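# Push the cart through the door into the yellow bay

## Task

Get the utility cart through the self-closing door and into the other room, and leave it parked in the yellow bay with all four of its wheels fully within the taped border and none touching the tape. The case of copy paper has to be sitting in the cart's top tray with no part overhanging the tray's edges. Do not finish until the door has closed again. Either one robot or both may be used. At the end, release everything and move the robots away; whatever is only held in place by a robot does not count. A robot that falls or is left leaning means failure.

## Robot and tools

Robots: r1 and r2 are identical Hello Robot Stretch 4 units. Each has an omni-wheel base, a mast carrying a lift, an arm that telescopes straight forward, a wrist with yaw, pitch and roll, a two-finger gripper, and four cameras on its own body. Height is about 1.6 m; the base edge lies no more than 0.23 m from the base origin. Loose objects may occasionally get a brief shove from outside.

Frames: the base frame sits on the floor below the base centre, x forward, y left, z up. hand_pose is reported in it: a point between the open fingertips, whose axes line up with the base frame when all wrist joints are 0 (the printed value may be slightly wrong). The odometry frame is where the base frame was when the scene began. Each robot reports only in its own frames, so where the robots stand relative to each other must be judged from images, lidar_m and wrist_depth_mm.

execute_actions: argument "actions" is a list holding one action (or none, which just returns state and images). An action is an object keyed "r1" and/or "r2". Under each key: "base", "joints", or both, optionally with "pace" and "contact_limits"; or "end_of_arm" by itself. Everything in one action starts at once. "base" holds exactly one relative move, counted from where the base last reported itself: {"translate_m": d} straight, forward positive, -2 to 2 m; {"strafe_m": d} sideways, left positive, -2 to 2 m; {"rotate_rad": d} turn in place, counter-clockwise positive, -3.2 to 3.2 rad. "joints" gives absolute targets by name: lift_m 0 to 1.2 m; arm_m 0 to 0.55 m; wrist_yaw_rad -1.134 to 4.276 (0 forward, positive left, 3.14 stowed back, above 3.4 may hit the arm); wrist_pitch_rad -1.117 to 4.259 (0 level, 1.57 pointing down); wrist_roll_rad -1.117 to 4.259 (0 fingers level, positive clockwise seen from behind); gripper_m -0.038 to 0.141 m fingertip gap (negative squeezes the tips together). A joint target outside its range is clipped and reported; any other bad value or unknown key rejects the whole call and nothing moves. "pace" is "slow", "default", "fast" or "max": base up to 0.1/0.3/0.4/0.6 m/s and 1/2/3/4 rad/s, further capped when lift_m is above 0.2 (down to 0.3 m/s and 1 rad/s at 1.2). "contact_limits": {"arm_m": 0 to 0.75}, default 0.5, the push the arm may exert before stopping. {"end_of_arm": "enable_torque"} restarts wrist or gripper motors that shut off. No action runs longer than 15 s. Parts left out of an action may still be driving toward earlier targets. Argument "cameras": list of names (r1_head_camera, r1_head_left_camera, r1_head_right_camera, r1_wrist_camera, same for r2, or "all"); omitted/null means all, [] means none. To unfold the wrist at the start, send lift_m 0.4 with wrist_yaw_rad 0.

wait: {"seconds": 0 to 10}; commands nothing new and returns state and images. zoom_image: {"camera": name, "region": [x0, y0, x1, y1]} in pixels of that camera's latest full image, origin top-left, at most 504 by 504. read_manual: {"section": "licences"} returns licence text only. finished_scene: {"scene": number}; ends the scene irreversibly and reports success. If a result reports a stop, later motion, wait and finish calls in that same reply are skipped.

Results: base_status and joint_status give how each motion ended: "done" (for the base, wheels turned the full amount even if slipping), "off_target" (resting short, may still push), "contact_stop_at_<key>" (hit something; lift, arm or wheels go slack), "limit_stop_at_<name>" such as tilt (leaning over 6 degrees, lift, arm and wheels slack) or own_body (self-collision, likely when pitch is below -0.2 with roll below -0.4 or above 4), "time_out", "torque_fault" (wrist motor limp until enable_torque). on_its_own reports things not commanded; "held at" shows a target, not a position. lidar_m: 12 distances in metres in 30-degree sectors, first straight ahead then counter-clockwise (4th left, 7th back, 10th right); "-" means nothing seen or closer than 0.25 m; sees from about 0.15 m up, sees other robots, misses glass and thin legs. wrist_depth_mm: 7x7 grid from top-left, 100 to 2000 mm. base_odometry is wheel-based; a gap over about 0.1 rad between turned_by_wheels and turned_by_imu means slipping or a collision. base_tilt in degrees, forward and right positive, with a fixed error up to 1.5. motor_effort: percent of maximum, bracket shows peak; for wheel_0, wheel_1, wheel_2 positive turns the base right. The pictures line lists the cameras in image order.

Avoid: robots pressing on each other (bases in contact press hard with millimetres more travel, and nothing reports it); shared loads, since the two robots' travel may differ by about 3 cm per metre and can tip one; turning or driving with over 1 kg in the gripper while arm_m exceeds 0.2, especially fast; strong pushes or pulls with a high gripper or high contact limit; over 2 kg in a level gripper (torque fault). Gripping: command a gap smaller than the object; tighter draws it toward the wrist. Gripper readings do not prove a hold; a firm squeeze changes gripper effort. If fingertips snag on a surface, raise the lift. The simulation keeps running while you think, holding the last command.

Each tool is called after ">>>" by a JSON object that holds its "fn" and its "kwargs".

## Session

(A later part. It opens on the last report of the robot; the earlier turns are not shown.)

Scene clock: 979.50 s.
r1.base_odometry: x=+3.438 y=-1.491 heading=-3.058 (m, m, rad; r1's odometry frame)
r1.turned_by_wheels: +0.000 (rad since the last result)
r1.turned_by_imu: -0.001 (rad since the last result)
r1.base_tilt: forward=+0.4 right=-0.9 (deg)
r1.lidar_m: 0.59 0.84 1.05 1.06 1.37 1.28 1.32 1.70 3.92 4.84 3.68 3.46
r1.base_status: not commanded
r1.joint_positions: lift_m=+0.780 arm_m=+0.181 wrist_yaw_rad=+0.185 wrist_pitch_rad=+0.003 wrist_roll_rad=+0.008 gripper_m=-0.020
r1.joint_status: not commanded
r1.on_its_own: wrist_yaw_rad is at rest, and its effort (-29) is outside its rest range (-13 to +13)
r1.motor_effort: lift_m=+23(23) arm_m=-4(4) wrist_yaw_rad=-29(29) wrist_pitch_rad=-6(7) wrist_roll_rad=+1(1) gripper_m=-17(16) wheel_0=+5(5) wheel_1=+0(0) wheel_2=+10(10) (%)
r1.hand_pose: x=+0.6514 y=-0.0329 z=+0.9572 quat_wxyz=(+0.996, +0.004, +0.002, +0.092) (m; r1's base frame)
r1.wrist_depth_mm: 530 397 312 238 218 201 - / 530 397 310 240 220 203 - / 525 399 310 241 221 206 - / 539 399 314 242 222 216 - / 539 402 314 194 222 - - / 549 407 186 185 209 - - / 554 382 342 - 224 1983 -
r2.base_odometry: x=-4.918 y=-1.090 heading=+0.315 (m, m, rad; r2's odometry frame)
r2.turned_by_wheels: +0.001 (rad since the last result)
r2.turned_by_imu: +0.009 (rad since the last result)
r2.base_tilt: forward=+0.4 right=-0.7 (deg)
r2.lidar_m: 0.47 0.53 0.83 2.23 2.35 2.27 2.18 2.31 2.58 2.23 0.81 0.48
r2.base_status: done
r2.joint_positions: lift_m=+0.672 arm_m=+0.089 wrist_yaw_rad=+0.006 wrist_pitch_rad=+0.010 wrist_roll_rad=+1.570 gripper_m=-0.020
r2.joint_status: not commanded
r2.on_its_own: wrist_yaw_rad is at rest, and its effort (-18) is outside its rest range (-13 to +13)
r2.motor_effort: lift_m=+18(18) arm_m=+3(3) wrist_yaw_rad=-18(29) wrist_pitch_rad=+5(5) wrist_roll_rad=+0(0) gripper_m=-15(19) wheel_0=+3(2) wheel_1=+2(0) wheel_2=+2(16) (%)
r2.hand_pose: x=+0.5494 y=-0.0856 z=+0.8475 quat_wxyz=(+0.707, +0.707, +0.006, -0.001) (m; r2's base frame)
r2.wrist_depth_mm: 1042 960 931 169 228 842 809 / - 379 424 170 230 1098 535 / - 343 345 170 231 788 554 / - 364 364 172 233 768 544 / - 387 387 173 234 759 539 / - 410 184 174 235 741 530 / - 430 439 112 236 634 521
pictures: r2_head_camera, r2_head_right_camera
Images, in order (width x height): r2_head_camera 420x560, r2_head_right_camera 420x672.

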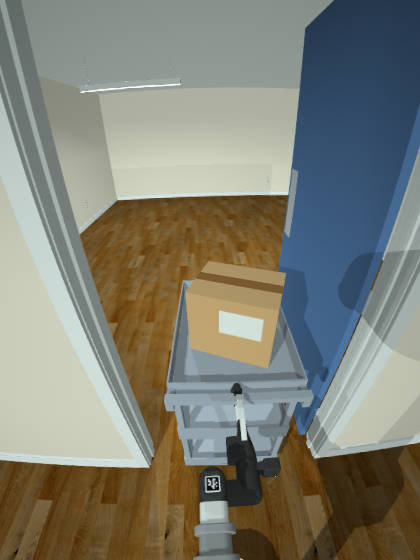

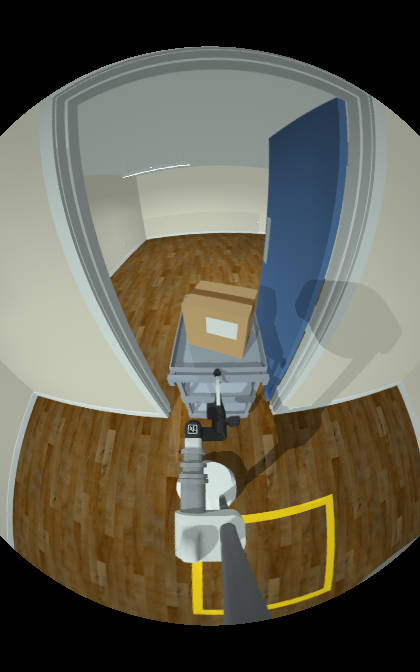

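>>> {"fn": "execute_actions", "kwargs": {"actions": [{"r2": {"base": {"translate_m": -0.45}}}], "cameras": []}}

>>> {"fn": "execute_actions", "kwargs": {"actions": [{"r2": {"base": {"strafe_m": -0.2}, "pace": "slow"}}], "cameras": ["r2_head_camera", "r2_head_right_camera"]}}

Scene clock: 989.10 s.
r1.base_odometry: x=+3.438 y=-1.491 heading=-3.058 (m, m, rad; r1's odometry frame)
r1.turned_by_wheels: +0.000 (rad since the last result)
r1.turned_by_imu: -0.001 (rad since the last result)
r1.base_tilt: forward=+0.3 right=-0.9 (deg)
r1.lidar_m: 0.60 0.82 1.05 1.08 1.38 1.28 1.32 1.69 3.89 4.82 3.65 3.46
r1.base_status: not commanded
r1.joint_positions: lift_m=+0.780 arm_m=+0.181 wrist_yaw_rad=+0.185 wrist_pitch_rad=+0.003 wrist_roll_rad=+0.008 gripper_m=-0.020
r1.joint_status: not commanded
r1.on_its_own: wrist_yaw_rad is at rest, and its effort (-29) is outside its rest range (-13 to +13)
r1.motor_effort: lift_m=+23(23) arm_m=-5(4) wrist_yaw_rad=-29(30) wrist_pitch_rad=-7(8) wrist_roll_rad=+1(2) gripper_m=-17(19) wheel_0=+5(5) wheel_1=+0(0) wheel_2=+10(10) (%)
r1.hand_pose: x=+0.6514 y=-0.0329 z=+0.9572 quat_wxyz=(+0.996, +0.004, +0.002, +0.092) (m; r1's base frame)
r1.wrist_depth_mm: 535 397 312 239 219 201 - / 530 397 312 240 220 202 - / 535 399 312 241 221 206 - / 535 399 314 243 221 214 - / 539 404 315 193 222 - - / 549 410 185 185 209 - - / 554 379 342 - 224 1983 -
r2.base_odometry: x=-5.346 y=-1.230 heading=+0.316 (m, m, rad; r2's odometry frame)
r2.turned_by_wheels: +0.000 (rad since the last result)
r2.turned_by_imu: +0.006 (rad since the last result)
r2.base_tilt: forward=+0.3 right=-0.7 (deg)
r2.lidar_m: 0.45 0.49 1.50 2.26 2.36 1.78 1.73 1.81 2.55 2.45 1.46 0.49
r2.base_status: done
r2.joint_positions: lift_m=+0.672 arm_m=+0.089 wrist_yaw_rad=+0.006 wrist_pitch_rad=+0.010 wrist_roll_rad=+1.570 gripper_m=-0.020
r2.joint_status: not commanded
r2.on_its_own: wrist_yaw_rad is at rest, and its effort (-18) is outside its rest range (-13 to +13)
r2.motor_effort: lift_m=+18(19) arm_m=+3(3) wrist_yaw_rad=-18(26) wrist_pitch_rad=+4(5) wrist_roll_rad=-2(0) gripper_m=-15(19) wheel_0=+3(4) wheel_1=+0(7) wheel_2=+2(16) (%)
r2.hand_pose: x=+0.5494 y=-0.0856 z=+0.8475 quat_wxyz=(+0.707, +0.707, +0.006, -0.001) (m; r2's base frame)
r2.wrist_depth_mm: 1008 960 917 171 231 854 854 / 1397 410 466 172 232 1098 525 / - 345 345 172 233 778 554 / - 364 364 173 234 778 549 / - 387 384 173 235 759 535 / - 404 184 174 236 741 525 / - 427 433 112 236 640 517
pictures: none
No camera images: the call's "cameras" was empty. Leave "cameras" out to get every camera's image.

Scene clock: 992.23 s.
r1.base_odometry: x=+3.438 y=-1.491 heading=-3.058 (m, m, rad; r1's odometry frame)
r1.turned_by_wheels: +0.000 (rad since the last result)
r1.turned_by_imu: +0.000 (rad since the last result)
r1.base_tilt: forward=+0.3 right=-0.8 (deg)
r1.lidar_m: 0.61 0.81 1.06 1.08 1.37 1.28 1.32 1.71 3.92 4.84 3.68 3.46
r1.base_status: not commanded
r1.joint_positions: lift_m=+0.780 arm_m=+0.181 wrist_yaw_rad=+0.185 wrist_pitch_rad=+0.003 wrist_roll_rad=+0.008 gripper_m=-0.020
r1.joint_status: not commanded
r1.on_its_own: wrist_yaw_rad is at rest, and its effort (-29) is outside its rest range (-13 to +13)
r1.motor_effort: lift_m=+22(22) arm_m=-4(4) wrist_yaw_rad=-29(29) wrist_pitch_rad=-7(8) wrist_roll_rad=+1(1) gripper_m=-16(19) wheel_0=+5(5) wheel_1=+0(0) wheel_2=+10(10) (%)
r1.hand_pose: x=+0.6514 y=-0.0329 z=+0.9572 quat_wxyz=(+0.996, +0.004, +0.002, +0.092) (m; r1's base frame)
r1.wrist_depth_mm: 535 397 310 240 219 201 - / 530 399 310 240 220 203 - / 535 397 312 240 221 206 - / 539 397 314 241 221 216 - / 535 404 315 194 223 - - / 549 404 185 184 209 - - / 559 382 342 - 223 1863 -
r2.base_odometry: x=-5.284 y=-1.420 heading=+0.316 (m, m, rad; r2's odometry frame)
r2.turned_by_wheels: +0.001 (rad since the last result)
r2.turned_by_imu: +0.003 (rad since the last result)
r2.base_tilt: forward=+0.5 right=-0.7 (deg)
r2.lidar_m: 0.43 0.45 1.53 2.44 2.45 1.81 1.71 1.84 2.37 2.28 1.45 0.55
r2.base_status: done
r2.joint_positions: lift_m=+0.672 arm_m=+0.089 wrist_yaw_rad=+0.005 wrist_pitch_rad=+0.010 wrist_roll_rad=+1.570 gripper_m=-0.020
r2.joint_status: not commanded
r2.on_its_own: wrist_yaw_rad is at rest, and its effort (-16) is outside its rest range (-13 to +13)
r2.motor_effort: lift_m=+18(18) arm_m=+3(3) wrist_yaw_rad=-16(30) wrist_pitch_rad=+5(4) wrist_roll_rad=+1(1) gripper_m=-14(16) wheel_0=+6(12) wheel_1=+0(3) wheel_2=+2(3) (%)
r2.hand_pose: x=+0.5493 y=-0.0859 z=+0.8475 quat_wxyz=(+0.707, +0.707, +0.005, -0.001) (m; r2's base frame)
r2.wrist_depth_mm: 699 691 715 274 298 306 723 / 854 831 809 211 282 732 723 / - 1430 1336 202 267 1042 512 / - 366 368 191 256 715 544 / - 368 370 183 245 750 539 / - 370 183 176 236 741 525 / - 373 375 112 221 683 521
pictures: r2_head_camera, r2_head_right_camera
Images, in order (width x height): r2_head_camera 420x560, r2_head_right_camera 420x672.

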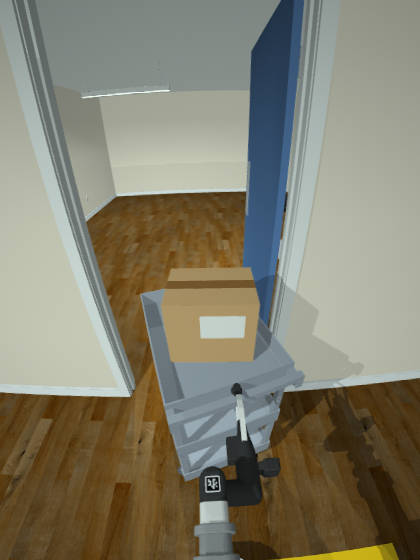

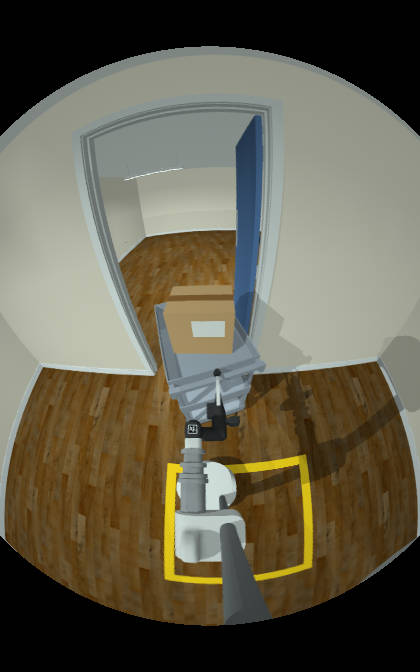

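>>> {"fn": "execute_actions", "kwargs": {"actions": [{"r2": {"base": {"translate_m": -0.5}}}], "cameras": ["r2_head_camera", "r2_head_right_camera"]}}

Scene clock: 1006.70 s.
r1.base_odometry: x=+3.438 y=-1.491 heading=-3.058 (m, m, rad; r1's odometry frame)
r1.turned_by_wheels: +0.000 (rad since the last result)
r1.turned_by_imu: -0.001 (rad since the last result)
r1.base_tilt: forward=+0.1 right=-0.9 (deg)
r1.lidar_m: 0.59 0.81 1.05 1.07 1.37 1.28 1.31 1.71 3.91 4.84 3.69 3.46
r1.base_status: not commanded
r1.joint_positions: lift_m=+0.780 arm_m=+0.181 wrist_yaw_rad=+0.185 wrist_pitch_rad=+0.003 wrist_roll_rad=+0.008 gripper_m=-0.020
r1.joint_status: not commanded
r1.on_its_own: wrist_yaw_rad is at rest, and its effort (-30) is outside its rest range (-13 to +13)
r1.motor_effort: lift_m=+23(23) arm_m=-4(4) wrist_yaw_rad=-30(29) wrist_pitch_rad=-6(8) wrist_roll_rad=+2(2) gripper_m=-15(17) wheel_0=+5(5) wheel_1=+0(0) wheel_2=+10(10) (%)
r1.hand_pose: x=+0.6514 y=-0.0329 z=+0.9572 quat_wxyz=(+0.996, +0.004, +0.002, +0.092) (m; r1's base frame)
r1.wrist_depth_mm: 539 399 310 239 219 202 - / 530 399 309 240 220 202 - / 539 397 314 241 220 206 - / 530 402 314 243 222 214 - / 539 402 315 194 223 - - / 554 404 185 185 209 - - / 564 379 340 - 222 1863 -
r2.base_odometry: x=-5.759 y=-1.575 heading=+0.316 (m, m, rad; r2's odometry frame)
r2.turned_by_wheels: +0.000 (rad since the last result)
r2.turned_by_imu: +0.002 (rad since the last result)
r2.base_tilt: forward=+0.4 right=-0.7 (deg)
r2.lidar_m: 0.44 1.62 2.25 2.44 1.74 1.28 1.23 1.29 1.80 2.24 2.16 0.53
r2.base_status: done
r2.joint_positions: lift_m=+0.672 arm_m=+0.089 wrist_yaw_rad=-0.004 wrist_pitch_rad=+0.010 wrist_roll_rad=+1.570 gripper_m=-0.020
r2.joint_status: not commanded
r2.motor_effort: lift_m=+18(19) arm_m=+3(3) wrist_yaw_rad=+13(28) wrist_pitch_rad=+4(6) wrist_roll_rad=+1(0) gripper_m=-15(19) wheel_0=-3(8) wheel_1=-1(6) wheel_2=-2(17) (%)
r2.hand_pose: x=+0.5485 y=-0.0886 z=+0.8475 quat_wxyz=(+0.707, +0.707, +0.002, -0.005) (m; r2's base frame)
r2.wrist_depth_mm: 1182 1182 1205 198 266 285 283 / 1182 1182 1205 194 259 1229 1229 / 1308 357 362 188 251 1205 525 / - 364 366 183 246 778 544 / - 373 375 179 240 759 535 / - 382 184 175 234 732 525 / - 389 394 112 227 683 521
pictures: r2_head_camera, r2_head_right_camera
Images, in order (width x height): r2_head_camera 420x560, r2_head_right_camera 420x672.

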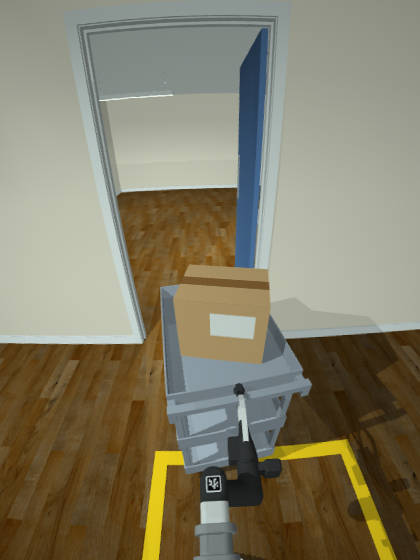

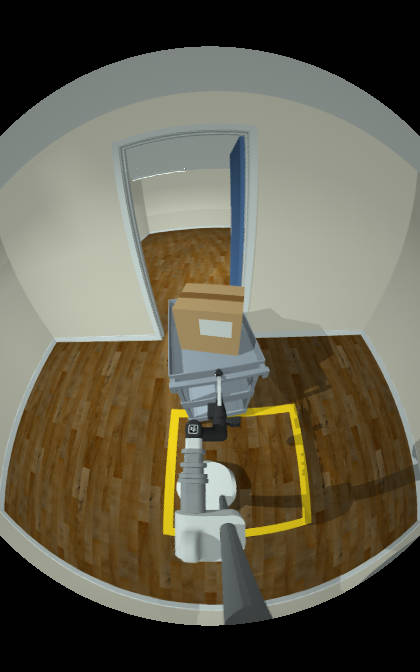

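>>> {"fn": "execute_actions", "kwargs": {"actions": [{"r1": {"joints": {"gripper_m": 0.1}}, "r2": {"base": {"strafe_m": -0.16}, "pace": "slow"}}], "cameras": ["r1_head_camera"]}}

>>> {"fn": "execute_actions", "kwargs": {"actions": [{"r2": {"base": {"translate_m": -0.6}}}], "cameras": ["r2_head_camera", "r2_head_right_camera", "r1_head_camera"]}}

Scene clock: 1017.77 s.
r1.base_odometry: x=+3.438 y=-1.491 heading=-3.060 (m, m, rad; r1's odometry frame)
r1.turned_by_wheels: -0.001 (rad since the last result)
r1.turned_by_imu: -0.002 (rad since the last result)
r1.base_tilt: forward=+0.2 right=-0.9 (deg)
r1.lidar_m: 1.10 1.13 1.06 1.09 1.38 1.28 1.31 1.70 3.89 4.83 3.71 3.45
r1.base_status: not commanded
r1.joint_positions: lift_m=+0.780 arm_m=+0.181 wrist_yaw_rad=+0.175 wrist_pitch_rad=+0.002 wrist_roll_rad=+0.008 gripper_m=+0.100
r1.joint_status: all done
r1.motor_effort: lift_m=+23(23) arm_m=-4(4) wrist_yaw_rad=+0(37) wrist_pitch_rad=-6(6) wrist_roll_rad=+1(1) gripper_m=-5(17) wheel_0=-1(5) wheel_1=+1(2) wheel_2=-1(10) (%)
r1.hand_pose: x=+0.6510 y=-0.0358 z=+0.9572 quat_wxyz=(+0.996, +0.004, +0.002, +0.087) (m; r1's base frame)
r1.wrist_depth_mm: 723 707 715 723 723 - - / 715 732 723 732 741 - - / 732 715 732 732 732 - - / 732 732 732 732 732 - - / 741 741 741 732 750 - - / 741 741 759 741 668 - - / 750 750 750 - 759 - -
r2.base_odometry: x=-5.709 y=-1.727 heading=+0.316 (m, m, rad; r2's odometry frame)
r2.turned_by_wheels: +0.001 (rad since the last result)
r2.turned_by_imu: +0.003 (rad since the last result)
r2.base_tilt: forward=+0.6 right=-0.7 (deg)
r2.lidar_m: 0.41 0.42 2.26 2.61 1.75 1.28 1.24 1.30 1.87 2.10 2.16 0.55
r2.base_status: done
r2.joint_positions: lift_m=+0.672 arm_m=+0.089 wrist_yaw_rad=+0.006 wrist_pitch_rad=+0.010 wrist_roll_rad=+1.570 gripper_m=-0.020
r2.joint_status: not commanded
r2.on_its_own: wrist_yaw_rad is at rest, and its effort (-18) is outside its rest range (-13 to +13)
r2.motor_effort: lift_m=+19(18) arm_m=+3(3) wrist_yaw_rad=-18(31) wrist_pitch_rad=+6(4) wrist_roll_rad=+0(0) gripper_m=-14(15) wheel_0=+5(11) wheel_1=+0(8) wheel_2=+2(0) (%)
r2.hand_pose: x=+0.5494 y=-0.0857 z=+0.8475 quat_wxyz=(+0.707, +0.707, +0.005, -0.001) (m; r2's base frame)
r2.wrist_depth_mm: 1160 1182 1182 283 320 1205 1205 / 1182 1205 1205 226 303 332 329 / 1182 1182 1182 212 285 1229 500 / 1397 370 375 198 264 1205 530 / 1808 368 370 186 249 759 539 / - 366 183 176 236 741 530 / - 364 366 112 216 683 521
pictures: r1_head_camera
Images, in order (width x height): r1_head_camera 420x560.

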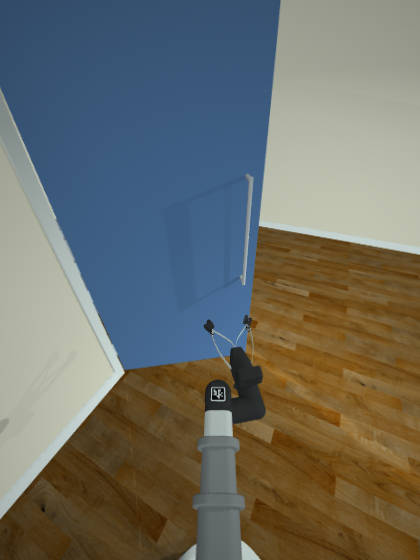

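Scene clock: 1021.27 s.
r1.base_odometry: x=+3.438 y=-1.491 heading=-3.060 (m, m, rad; r1's odometry frame)
r1.turned_by_wheels: +0.000 (rad since the last result)
r1.turned_by_imu: +0.000 (rad since the last result)
r1.base_tilt: forward=+0.2 right=-0.7 (deg)
r1.lidar_m: 1.57 1.13 1.06 1.09 1.38 1.27 1.32 1.70 3.90 4.83 3.69 3.46
r1.base_status: not commanded
r1.joint_positions: lift_m=+0.780 arm_m=+0.181 wrist_yaw_rad=+0.175 wrist_pitch_rad=+0.002 wrist_roll_rad=+0.008 gripper_m=+0.100
r1.joint_status: not commanded
r1.motor_effort: lift_m=+23(23) arm_m=-4(5) wrist_yaw_rad=-1(1) wrist_pitch_rad=-7(6) wrist_roll_rad=+2(1) gripper_m=-2(2) wheel_0=-1(1) wheel_1=+1(0) wheel_2=-1(1) (%)
r1.hand_pose: x=+0.6510 y=-0.0358 z=+0.9572 quat_wxyz=(+0.996, +0.004, +0.002, +0.087) (m; r1's base frame)
r1.wrist_depth_mm: 809 960 1182 1756 - - - / 820 960 1182 1756 - - - / 831 976 1205 1756 - - - / 842 991 1205 1756 - - - / 842 960 1229 1863 - - - / 842 946 1138 1661 - - - / 831 1008 1160 - - - -
r2.base_odometry: x=-6.279 y=-1.914 heading=+0.316 (m, m, rad; r2's odometry frame)
r2.turned_by_wheels: -0.001 (rad since the last result)
r2.turned_by_imu: +0.001 (rad since the last result)
r2.base_tilt: forward=+0.5 right=-0.6 (deg)
r2.lidar_m: 0.45 2.26 2.70 2.38 0.88 0.69 0.64 0.67 0.96 2.08 2.17 0.49
r2.base_status: done
r2.joint_positions: lift_m=+0.672 arm_m=+0.089 wrist_yaw_rad=-0.006 wrist_pitch_rad=+0.010 wrist_roll_rad=+1.570 gripper_m=-0.020
r2.joint_status: not commanded
r2.on_its_own: wrist_yaw_rad is at rest, and its effort (+17) is outside its rest range (-13 to +13)
r2.motor_effort: lift_m=+18(18) arm_m=+3(3) wrist_yaw_rad=+17(30) wrist_pitch_rad=+4(5) wrist_roll_rad=+0(0) gripper_m=-16(17) wheel_0=-5(7) wheel_1=-2(7) wheel_2=-3(15) (%)
r2.hand_pose: x=+0.5484 y=-0.0891 z=+0.8475 quat_wxyz=(+0.707, +0.707, +0.001, -0.005) (m; r2's base frame)
r2.wrist_depth_mm: 1756 1756 1756 197 264 283 279 / 1756 1808 1756 193 257 1808 1229 / 1708 357 357 187 251 1661 530 / 1756 364 364 183 245 759 544 / 1708 375 375 179 240 759 539 / 1756 382 183 175 235 732 525 / 1708 392 394 112 227 683 517
pictures: r1_head_camera, r2_head_camera, r2_head_right_camera
Images, in order (width x height): r1_head_camera 420x560, r2_head_camera 420x560, r2_head_right_camera 420x672.

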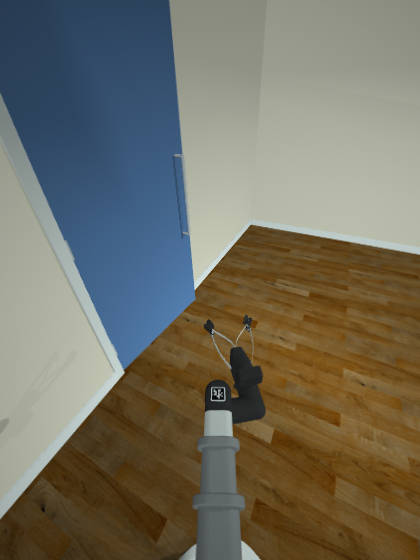

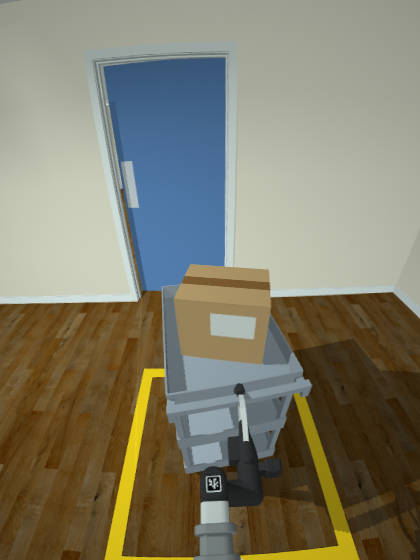

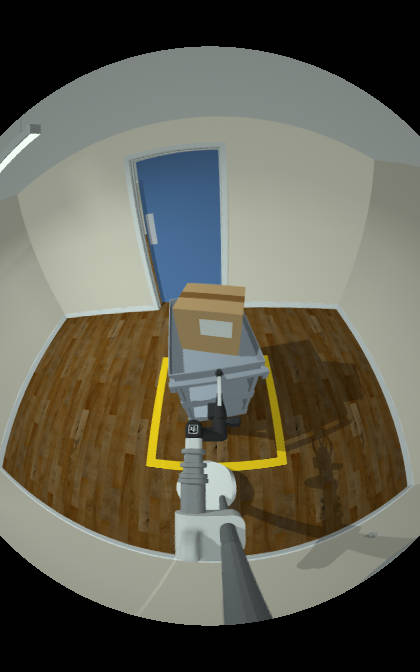

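>>> {"fn": "execute_actions", "kwargs": {"actions": [{"r2": {"base": {"translate_m": -0.17}, "pace": "slow"}}], "cameras": []}}

>>> {"fn": "execute_actions", "kwargs": {"actions": [{"r2": {"base": {"strafe_m": 0.07}, "pace": "slow"}}], "cameras": ["r2_head_camera", "r2_head_right_camera", "r2_head_left_camera"]}}

Scene clock: 1028.50 s.
r1.base_odometry: x=+3.438 y=-1.491 heading=-3.060 (m, m, rad; r1's odometry frame)
r1.turned_by_wheels: +0.000 (rad since the last result)
r1.turned_by_imu: -0.001 (rad since the last result)
r1.base_tilt: forward=+0.0 right=-0.8 (deg)
r1.lidar_m: 1.67 1.14 1.07 1.07 1.38 1.28 1.31 1.72 3.90 4.82 3.69 3.45
r1.base_status: not commanded
r1.joint_positions: lift_m=+0.780 arm_m=+0.181 wrist_yaw_rad=+0.175 wrist_pitch_rad=+0.002 wrist_roll_rad=+0.008 gripper_m=+0.100
r1.joint_status: not commanded
r1.motor_effort: lift_m=+23(23) arm_m=-4(4) wrist_yaw_rad=-1(0) wrist_pitch_rad=-6(5) wrist_roll_rad=+1(1) gripper_m=-4(3) wheel_0=-1(1) wheel_1=+0(1) wheel_2=-1(1) (%)
r1.hand_pose: x=+0.6510 y=-0.0358 z=+0.9572 quat_wxyz=(+0.996, +0.004, +0.002, +0.087) (m; r1's base frame)
r1.wrist_depth_mm: 820 991 1281 1756 - - - / 831 1008 1281 1708 - - - / 842 991 1336 1756 - - - / 854 1008 1308 1756 - - - / 866 991 1308 1756 - - - / 854 976 1182 1661 - - - / 854 1025 1281 - - - -
r2.base_odometry: x=-6.441 y=-1.966 heading=+0.315 (m, m, rad; r2's odometry frame)
r2.turned_by_wheels: +0.000 (rad since the last result)
r2.turned_by_imu: +0.001 (rad since the last result)
r2.base_tilt: forward=+0.6 right=-0.8 (deg)
r2.lidar_m: 0.47 0.47 2.75 1.79 0.70 0.49 0.46 0.50 0.70 2.08 2.17 0.52
r2.base_status: done
r2.joint_positions: lift_m=+0.672 arm_m=+0.089 wrist_yaw_rad=-0.005 wrist_pitch_rad=+0.010 wrist_roll_rad=+1.570 gripper_m=-0.020
r2.joint_status: not commanded
r2.motor_effort: lift_m=+18(18) arm_m=+3(3) wrist_yaw_rad=+13(16) wrist_pitch_rad=+5(6) wrist_roll_rad=-1(1) gripper_m=-16(18) wheel_0=-5(8) wheel_1=-2(5) wheel_2=+2(5) (%)
r2.hand_pose: x=+0.5485 y=-0.0888 z=+0.8475 quat_wxyz=(+0.707, +0.707, +0.002, -0.005) (m; r2's base frame)
r2.wrist_depth_mm: 1921 1921 1863 185 249 1576 1138 / 1921 1921 1921 183 246 1808 1138 / 1921 349 353 181 242 778 554 / 1863 362 364 179 240 768 549 / 1921 377 377 177 237 759 535 / 1921 392 183 175 235 741 525 / 1921 404 407 112 230 676 517
pictures: none
No camera images: the call's "cameras" was empty. Leave "cameras" out to get every camera's image.

Scene clock: 1030.33 s.
r1.base_odometry: x=+3.438 y=-1.491 heading=-3.060 (m, m, rad; r1's odometry frame)
r1.turned_by_wheels: +0.000 (rad since the last result)
r1.turned_by_imu: +0.000 (rad since the last result)
r1.base_tilt: forward=+0.1 right=-0.9 (deg)
r1.lidar_m: 1.65 1.14 1.06 1.09 1.38 1.29 1.32 1.70 3.91 4.81 3.70 3.45
r1.base_status: not commanded
r1.joint_positions: lift_m=+0.780 arm_m=+0.181 wrist_yaw_rad=+0.175 wrist_pitch_rad=+0.002 wrist_roll_rad=+0.008 gripper_m=+0.100
r1.joint_status: not commanded
r1.motor_effort: lift_m=+23(23) arm_m=-4(4) wrist_yaw_rad=-1(1) wrist_pitch_rad=-6(6) wrist_roll_rad=+1(1) gripper_m=-4(1) wheel_0=-1(1) wheel_1=+1(1) wheel_2=-1(1) (%)
r1.hand_pose: x=+0.6510 y=-0.0358 z=+0.9572 quat_wxyz=(+0.996, +0.004, +0.002, +0.087) (m; r1's base frame)
r1.wrist_depth_mm: 820 976 1281 1708 - - - / 820 991 1281 1708 - - - / 842 1008 1308 1808 - - - / 842 1008 1308 1756 - - - / 854 976 1336 1863 - - - / 866 960 1205 1708 - - - / 866 1042 1255 - - - -
r2.base_odometry: x=-6.462 y=-1.900 heading=+0.314 (m, m, rad; r2's odometry frame)
r2.turned_by_wheels: -0.001 (rad since the last result)
r2.turned_by_imu: -0.001 (rad since the last result)
r2.base_tilt: forward=+0.4 right=-0.7 (deg)
r2.lidar_m: 0.47 2.38 2.65 1.79 0.67 0.48 0.46 0.50 0.71 2.11 2.23 0.52
r2.base_status: done
r2.joint_positions: lift_m=+0.672 arm_m=+0.089 wrist_yaw_rad=-0.010 wrist_pitch_rad=+0.009 wrist_roll_rad=+1.570 gripper_m=-0.020
r2.joint_status: not commanded
r2.on_its_own: wrist_yaw_rad is at rest, and its effort (+27) is outside its rest range (-13 to +13)
r2.motor_effort: lift_m=+18(18) arm_m=+3(3) wrist_yaw_rad=+27(34) wrist_pitch_rad=+6(4) wrist_roll_rad=+0(0) gripper_m=-14(18) wheel_0=-7(11) wheel_1=-1(3) wheel_2=-4(5) (%)
r2.hand_pose: x=+0.5480 y=-0.0902 z=+0.8476 quat_wxyz=(+0.707, +0.707, +0.000, -0.007) (m; r2's base frame)
r2.wrist_depth_mm: 1921 1983 - 172 233 1808 1255 / 1921 459 517 173 233 1756 530 / 1921 345 345 173 234 750 554 / 1921 364 364 173 234 768 549 / 1921 384 384 173 235 750 535 / 1863 404 183 173 236 732 530 / 1863 424 430 112 236 640 517
pictures: r2_head_camera, r2_head_left_camera, r2_head_right_camera
Images, in order (width x height): r2_head_camera 420x560, r2_head_left_camera 420x672, r2_head_right_camera 420x672.

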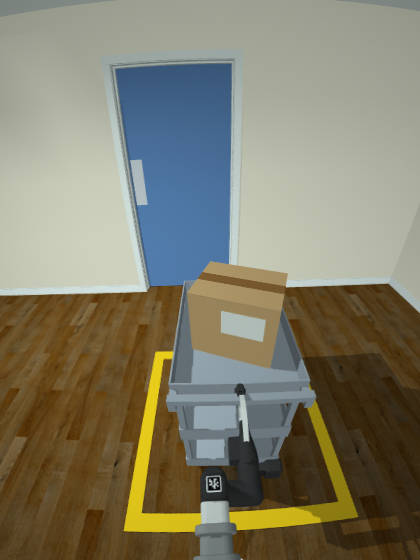

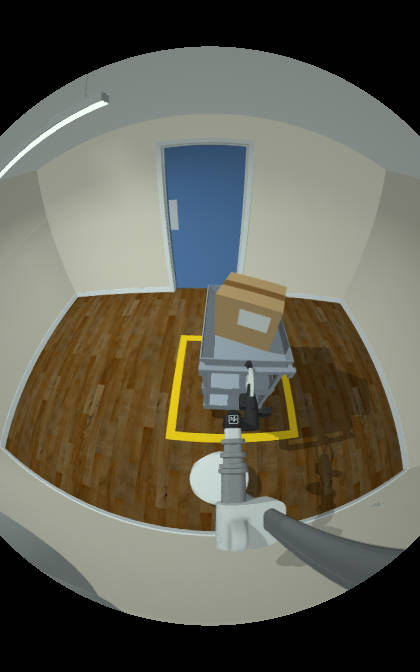

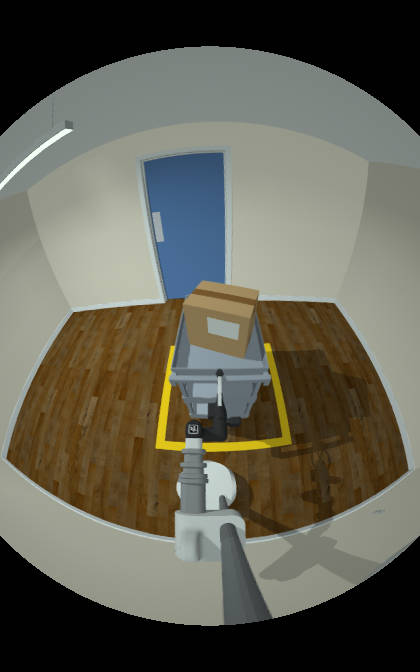

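>>> {"fn": "execute_actions", "kwargs": {"actions": [{"r2": {"joints": {"gripper_m": 0.1}}}], "cameras": []}}

>>> {"fn": "execute_actions", "kwargs": {"actions": [{"r2": {"base": {"translate_m": -0.1}, "joints": {"arm_m": 0.03}, "pace": "slow"}}], "cameras": ["r2_wrist_camera"]}}

>>> {"fn": "execute_actions", "kwargs": {"actions": [{"r2": {"base": {"strafe_m": -0.9}}}], "cameras": []}}

>>> {"fn": "execute_actions", "kwargs": {"actions": [{"r2": {"base": {"rotate_rad": 0.8}}}], "cameras": ["r2_head_camera"]}}

Scene clock: 1037.57 s.
r1.base_odometry: x=+3.438 y=-1.491 heading=-3.060 (m, m, rad; r1's odometry frame)
r1.turned_by_wheels: +0.000 (rad since the last result)
r1.turned_by_imu: -0.001 (rad since the last result)
r1.base_tilt: forward=+0.0 right=-0.8 (deg)
r1.lidar_m: 1.64 1.15 1.07 1.09 1.37 1.28 1.31 1.71 3.90 4.81 3.69 3.47
r1.base_status: not commanded
r1.joint_positions: lift_m=+0.780 arm_m=+0.181 wrist_yaw_rad=+0.175 wrist_pitch_rad=+0.002 wrist_roll_rad=+0.008 gripper_m=+0.100
r1.joint_status: not commanded
r1.motor_effort: lift_m=+23(23) arm_m=-4(4) wrist_yaw_rad=-1(0) wrist_pitch_rad=-5(7) wrist_roll_rad=+1(1) gripper_m=-2(1) wheel_0=-1(1) wheel_1=+1(0) wheel_2=-1(1) (%)
r1.hand_pose: x=+0.6510 y=-0.0358 z=+0.9572 quat_wxyz=(+0.996, +0.004, +0.002, +0.087) (m; r1's base frame)
r1.wrist_depth_mm: 831 976 1255 1708 - - - / 831 991 1281 1708 - - - / 842 1008 1281 1808 - - - / 854 1008 1308 1808 - - - / 831 991 1308 1756 - - - / 866 960 1160 1661 - - - / 854 1042 1229 - - - -
r2.base_odometry: x=-6.462 y=-1.900 heading=+0.314 (m, m, rad; r2's odometry frame)
r2.turned_by_wheels: +0.000 (rad since the last result)
r2.turned_by_imu: +0.002 (rad since the last result)
r2.base_tilt: forward=+0.6 right=-0.8 (deg)
r2.lidar_m: 0.47 2.41 2.64 1.79 0.67 0.50 0.46 0.50 0.71 2.08 2.25 0.52
r2.base_status: not commanded
r2.joint_positions: lift_m=+0.672 arm_m=+0.089 wrist_yaw_rad=-0.007 wrist_pitch_rad=+0.009 wrist_roll_rad=+1.570 gripper_m=+0.100
r2.joint_status: all done
r2.on_its_own: wrist_yaw_rad is at rest, and its effort (+20) is outside its rest range (-13 to +13)
r2.motor_effort: lift_m=+18(19) arm_m=+3(3) wrist_yaw_rad=+20(28) wrist_pitch_rad=+6(5) wrist_roll_rad=+0(0) gripper_m=-1(14) wheel_0=-5(7) wheel_1=-1(1) wheel_2=-4(3) (%)
r2.hand_pose: x=+0.5483 y=-0.0894 z=+0.8476 quat_wxyz=(+0.707, +0.707, +0.001, -0.006) (m; r2's base frame)
r2.wrist_depth_mm: 1921 1921 1921 174 236 1808 1255 / 1921 442 500 175 236 1756 517 / 1921 347 349 176 236 768 554 / 1921 366 368 176 236 768 544 / 1863 389 389 177 237 759 539 / 1921 415 186 177 238 741 525 / 1921 430 436 112 238 654 521
pictures: none
No camera images: the call's "cameras" was empty. Leave "cameras" out to get every camera's image.

Scene clock: 1039.87 s.
r1.base_odometry: x=+3.438 y=-1.491 heading=-3.060 (m, m, rad; r1's odometry frame)
r1.turned_by_wheels: +0.000 (rad since the last result)
r1.turned_by_imu: +0.000 (rad since the last result)
r1.base_tilt: forward=+0.1 right=-0.8 (deg)
r1.lidar_m: 1.66 1.14 1.06 1.07 1.36 1.26 1.32 1.68 3.89 4.82 3.69 3.45
r1.base_status: not commanded
r1.joint_positions: lift_m=+0.780 arm_m=+0.181 wrist_yaw_rad=+0.175 wrist_pitch_rad=+0.002 wrist_roll_rad=+0.008 gripper_m=+0.100
r1.joint_status: not commanded
r1.motor_effort: lift_m=+23(23) arm_m=-4(5) wrist_yaw_rad=-1(1) wrist_pitch_rad=-6(5) wrist_roll_rad=+2(2) gripper_m=+1(3) wheel_0=-1(1) wheel_1=+1(1) wheel_2=-1(1) (%)
r1.hand_pose: x=+0.6510 y=-0.0358 z=+0.9572 quat_wxyz=(+0.996, +0.004, +0.002, +0.087) (m; r1's base frame)
r1.wrist_depth_mm: 831 976 1255 1756 - - - / 820 1008 1255 1708 - - - / 842 1008 1308 1808 - - - / 854 1025 1308 1756 - - - / 866 976 1308 1808 - - - / 854 976 1205 1708 - - - / 866 1042 1229 - - - -
r2.base_odometry: x=-6.557 y=-1.931 heading=+0.314 (m, m, rad; r2's odometry frame)
r2.turned_by_wheels: +0.000 (rad since the last result)
r2.turned_by_imu: +0.001 (rad since the last result)
r2.base_tilt: forward=+0.6 right=-0.6 (deg)
r2.lidar_m: 0.57 2.49 2.68 1.42 0.54 0.38 0.36 0.41 0.59 1.68 2.23 0.59
r2.base_status: done
r2.joint_positions: lift_m=+0.672 arm_m=+0.031 wrist_yaw_rad=+0.000 wrist_pitch_rad=+0.013 wrist_roll_rad=+1.570 gripper_m=+0.100
r2.joint_status: all done
r2.motor_effort: lift_m=+19(19) arm_m=-8(10) wrist_yaw_rad=+0(20) wrist_pitch_rad=-6(6) wrist_roll_rad=+0(2) gripper_m=-3(3) wheel_0=-2(8) wheel_1=-1(2) wheel_2=+1(10) (%)
r2.hand_pose: x=+0.4907 y=-0.0875 z=+0.8465 quat_wxyz=(+0.707, +0.707, +0.005, -0.005) (m; r2's base frame)
r2.wrist_depth_mm: - - - 330 - 1661 1255 / - - - 384 - 597 418 / - 535 496 387 976 768 544 / - 525 517 387 - 759 539 / - - 539 389 991 750 530 / - - 574 392 199 723 525 / - - - 112 - 615 512
pictures: r2_wrist_camera
Images, in order (width x height): r2_wrist_camera 616x392.

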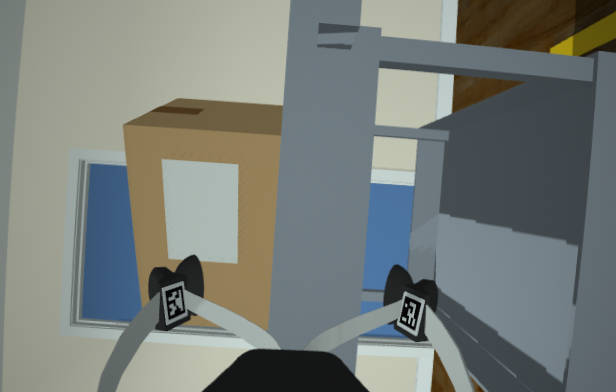

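Scene clock: 1044.20 s.
r1.base_odometry: x=+3.438 y=-1.491 heading=-3.060 (m, m, rad; r1's odometry frame)
r1.turned_by_wheels: +0.000 (rad since the last result)
r1.turned_by_imu: -0.001 (rad since the last result)
r1.base_tilt: forward=+0.2 right=-0.8 (deg)
r1.lidar_m: 1.66 1.14 1.06 1.10 1.37 1.28 1.31 1.70 3.90 4.81 3.68 3.44
r1.base_status: not commanded
r1.joint_positions: lift_m=+0.780 arm_m=+0.181 wrist_yaw_rad=+0.175 wrist_pitch_rad=+0.002 wrist_roll_rad=+0.008 gripper_m=+0.100
r1.joint_status: not commanded
r1.motor_effort: lift_m=+22(23) arm_m=-5(4) wrist_yaw_rad=-1(1) wrist_pitch_rad=-6(6) wrist_roll_rad=+2(2) gripper_m=-1(0) wheel_0=-1(1) wheel_1=+0(1) wheel_2=-1(1) (%)
r1.hand_pose: x=+0.6510 y=-0.0358 z=+0.9572 quat_wxyz=(+0.996, +0.004, +0.002, +0.087) (m; r1's base frame)
r1.wrist_depth_mm: 831 976 1229 1756 - - - / 831 991 1281 1756 - - - / 854 991 1281 1756 - - - / 854 1025 1281 1808 - - - / 842 1008 1308 1756 - - - / 854 976 1182 1661 - - - / 854 1042 1255 - - - -
r2.base_odometry: x=-6.279 y=-2.787 heading=+0.314 (m, m, rad; r2's odometry frame)
r2.turned_by_wheels: +0.000 (rad since the last result)
r2.turned_by_imu: +0.000 (rad since the last result)
r2.base_tilt: forward=+0.7 right=-0.6 (deg)
r2.lidar_m: 2.36 0.81 0.81 1.50 0.55 0.38 0.36 0.40 0.57 1.23 1.27 1.82
r2.base_status: done
r2.joint_positions: lift_m=+0.672 arm_m=+0.031 wrist_yaw_rad=+0.000 wrist_pitch_rad=+0.013 wrist_roll_rad=+1.570 gripper_m=+0.100
r2.joint_status: not commanded
r2.motor_effort: lift_m=+19(19) arm_m=-8(8) wrist_yaw_rad=-1(0) wrist_pitch_rad=-6(6) wrist_roll_rad=+1(1) gripper_m=+0(3) wheel_0=-1(10) wheel_1=+2(8) wheel_2=-1(1) (%)
r2.hand_pose: x=+0.4907 y=-0.0875 z=+0.8465 quat_wxyz=(+0.707, +0.707, +0.005, -0.005) (m; r2's base frame)
r2.wrist_depth_mm: - - - - - 1756 1229 / - - - - - 1756 1205 / - - - - - 1708 1182 / - - - - - 1661 1160 / - - - - - 1661 1160 / - - - - 200 1618 1138 / - - - 112 - 1464 1160
pictures: none
No camera images: the call's "cameras" was empty. Leave "cameras" out to get every camera's image.

Scene clock: 1045.73 s.
r1.base_odometry: x=+3.438 y=-1.491 heading=-3.060 (m, m, rad; r1's odometry frame)
r1.turned_by_wheels: +0.000 (rad since the last result)
r1.turned_by_imu: +0.000 (rad since the last result)
r1.base_tilt: forward=+0.2 right=-0.9 (deg)
r1.lidar_m: 1.66 1.15 1.06 1.08 1.37 1.27 1.33 1.69 3.89 4.83 3.70 3.45
r1.base_status: not commanded
r1.joint_positions: lift_m=+0.780 arm_m=+0.181 wrist_yaw_rad=+0.175 wrist_pitch_rad=+0.002 wrist_roll_rad=+0.008 gripper_m=+0.100
r1.joint_status: not commanded
r1.motor_effort: lift_m=+23(23) arm_m=-5(5) wrist_yaw_rad=-1(1) wrist_pitch_rad=-8(6) wrist_roll_rad=+2(1) gripper_m=-1(1) wheel_0=-1(1) wheel_1=+0(1) wheel_2=-1(1) (%)
r1.hand_pose: x=+0.6510 y=-0.0358 z=+0.9572 quat_wxyz=(+0.996, +0.004, +0.002, +0.087) (m; r1's base frame)
r1.wrist_depth_mm: 820 991 1255 1708 - - - / 831 1025 1281 1708 - - - / 842 1008 1255 1708 - - - / 854 991 1308 1808 - - - / 854 991 1308 1863 - - - / 854 960 1182 1661 - - - / 854 1042 1229 - - - -
r2.base_odometry: x=-6.279 y=-2.787 heading=+1.114 (m, m, rad; r2's odometry frame)
r2.turned_by_wheels: +0.800 (rad since the last result)
r2.turned_by_imu: +0.804 (rad since the last result)
r2.base_tilt: forward=+0.4 right=-0.8 (deg)
r2.lidar_m: 0.80 3.45 0.74 0.42 0.37 0.37 0.46 0.86 1.25 1.49 2.38 1.08
r2.base_status: done
r2.joint_positions: lift_m=+0.672 arm_m=+0.031 wrist_yaw_rad=+0.000 wrist_pitch_rad=+0.013 wrist_roll_rad=+1.570 gripper_m=+0.100
r2.joint_status: not commanded
r2.motor_effort: lift_m=+19(19) arm_m=-8(8) wrist_yaw_rad=-1(1) wrist_pitch_rad=-6(6) wrist_roll_rad=-1(2) gripper_m=-3(2) wheel_0=+0(4) wheel_1=-1(9) wheel_2=-1(10) (%)
r2.hand_pose: x=+0.4907 y=-0.0874 z=+0.8465 quat_wxyz=(+0.707, +0.707, +0.005, -0.005) (m; r2's base frame)
r2.wrist_depth_mm: - - - - - 1808 1229 / - - - - - 1499 1060 / - - 820 809 - 1098 976 / - - 768 723 1281 750 976 / - - 842 621 1008 647 891 / - - - 759 199 732 960 / - - - 112 - 946 976
pictures: r2_head_camera
Images, in order (width x height): r2_head_camera 420x560.

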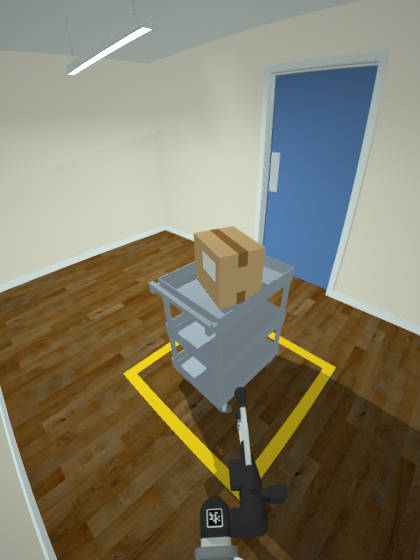

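>>> {"fn": "zoom_image", "kwargs": {"camera": "r2_head_camera", "region": [110, 210, 350, 430]}}

Region (110, 210, 350, 430) of r2_head_camera's 420x560 image, scaled by 2.100, with more detail than that image has; it fills the top 462 rows of this view, and the rest is white.

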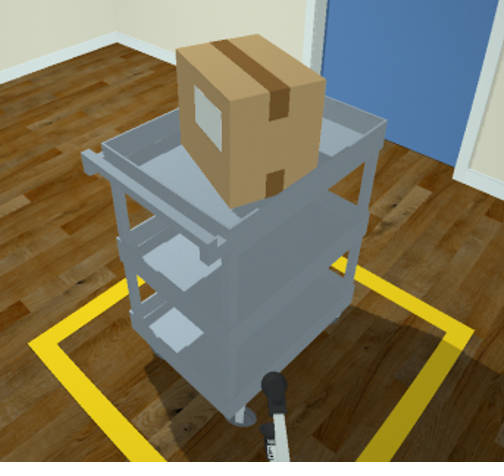

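>>> {"fn": "finished_scene", "kwargs": {"scene": 1}}

The scene is finished: the task was done.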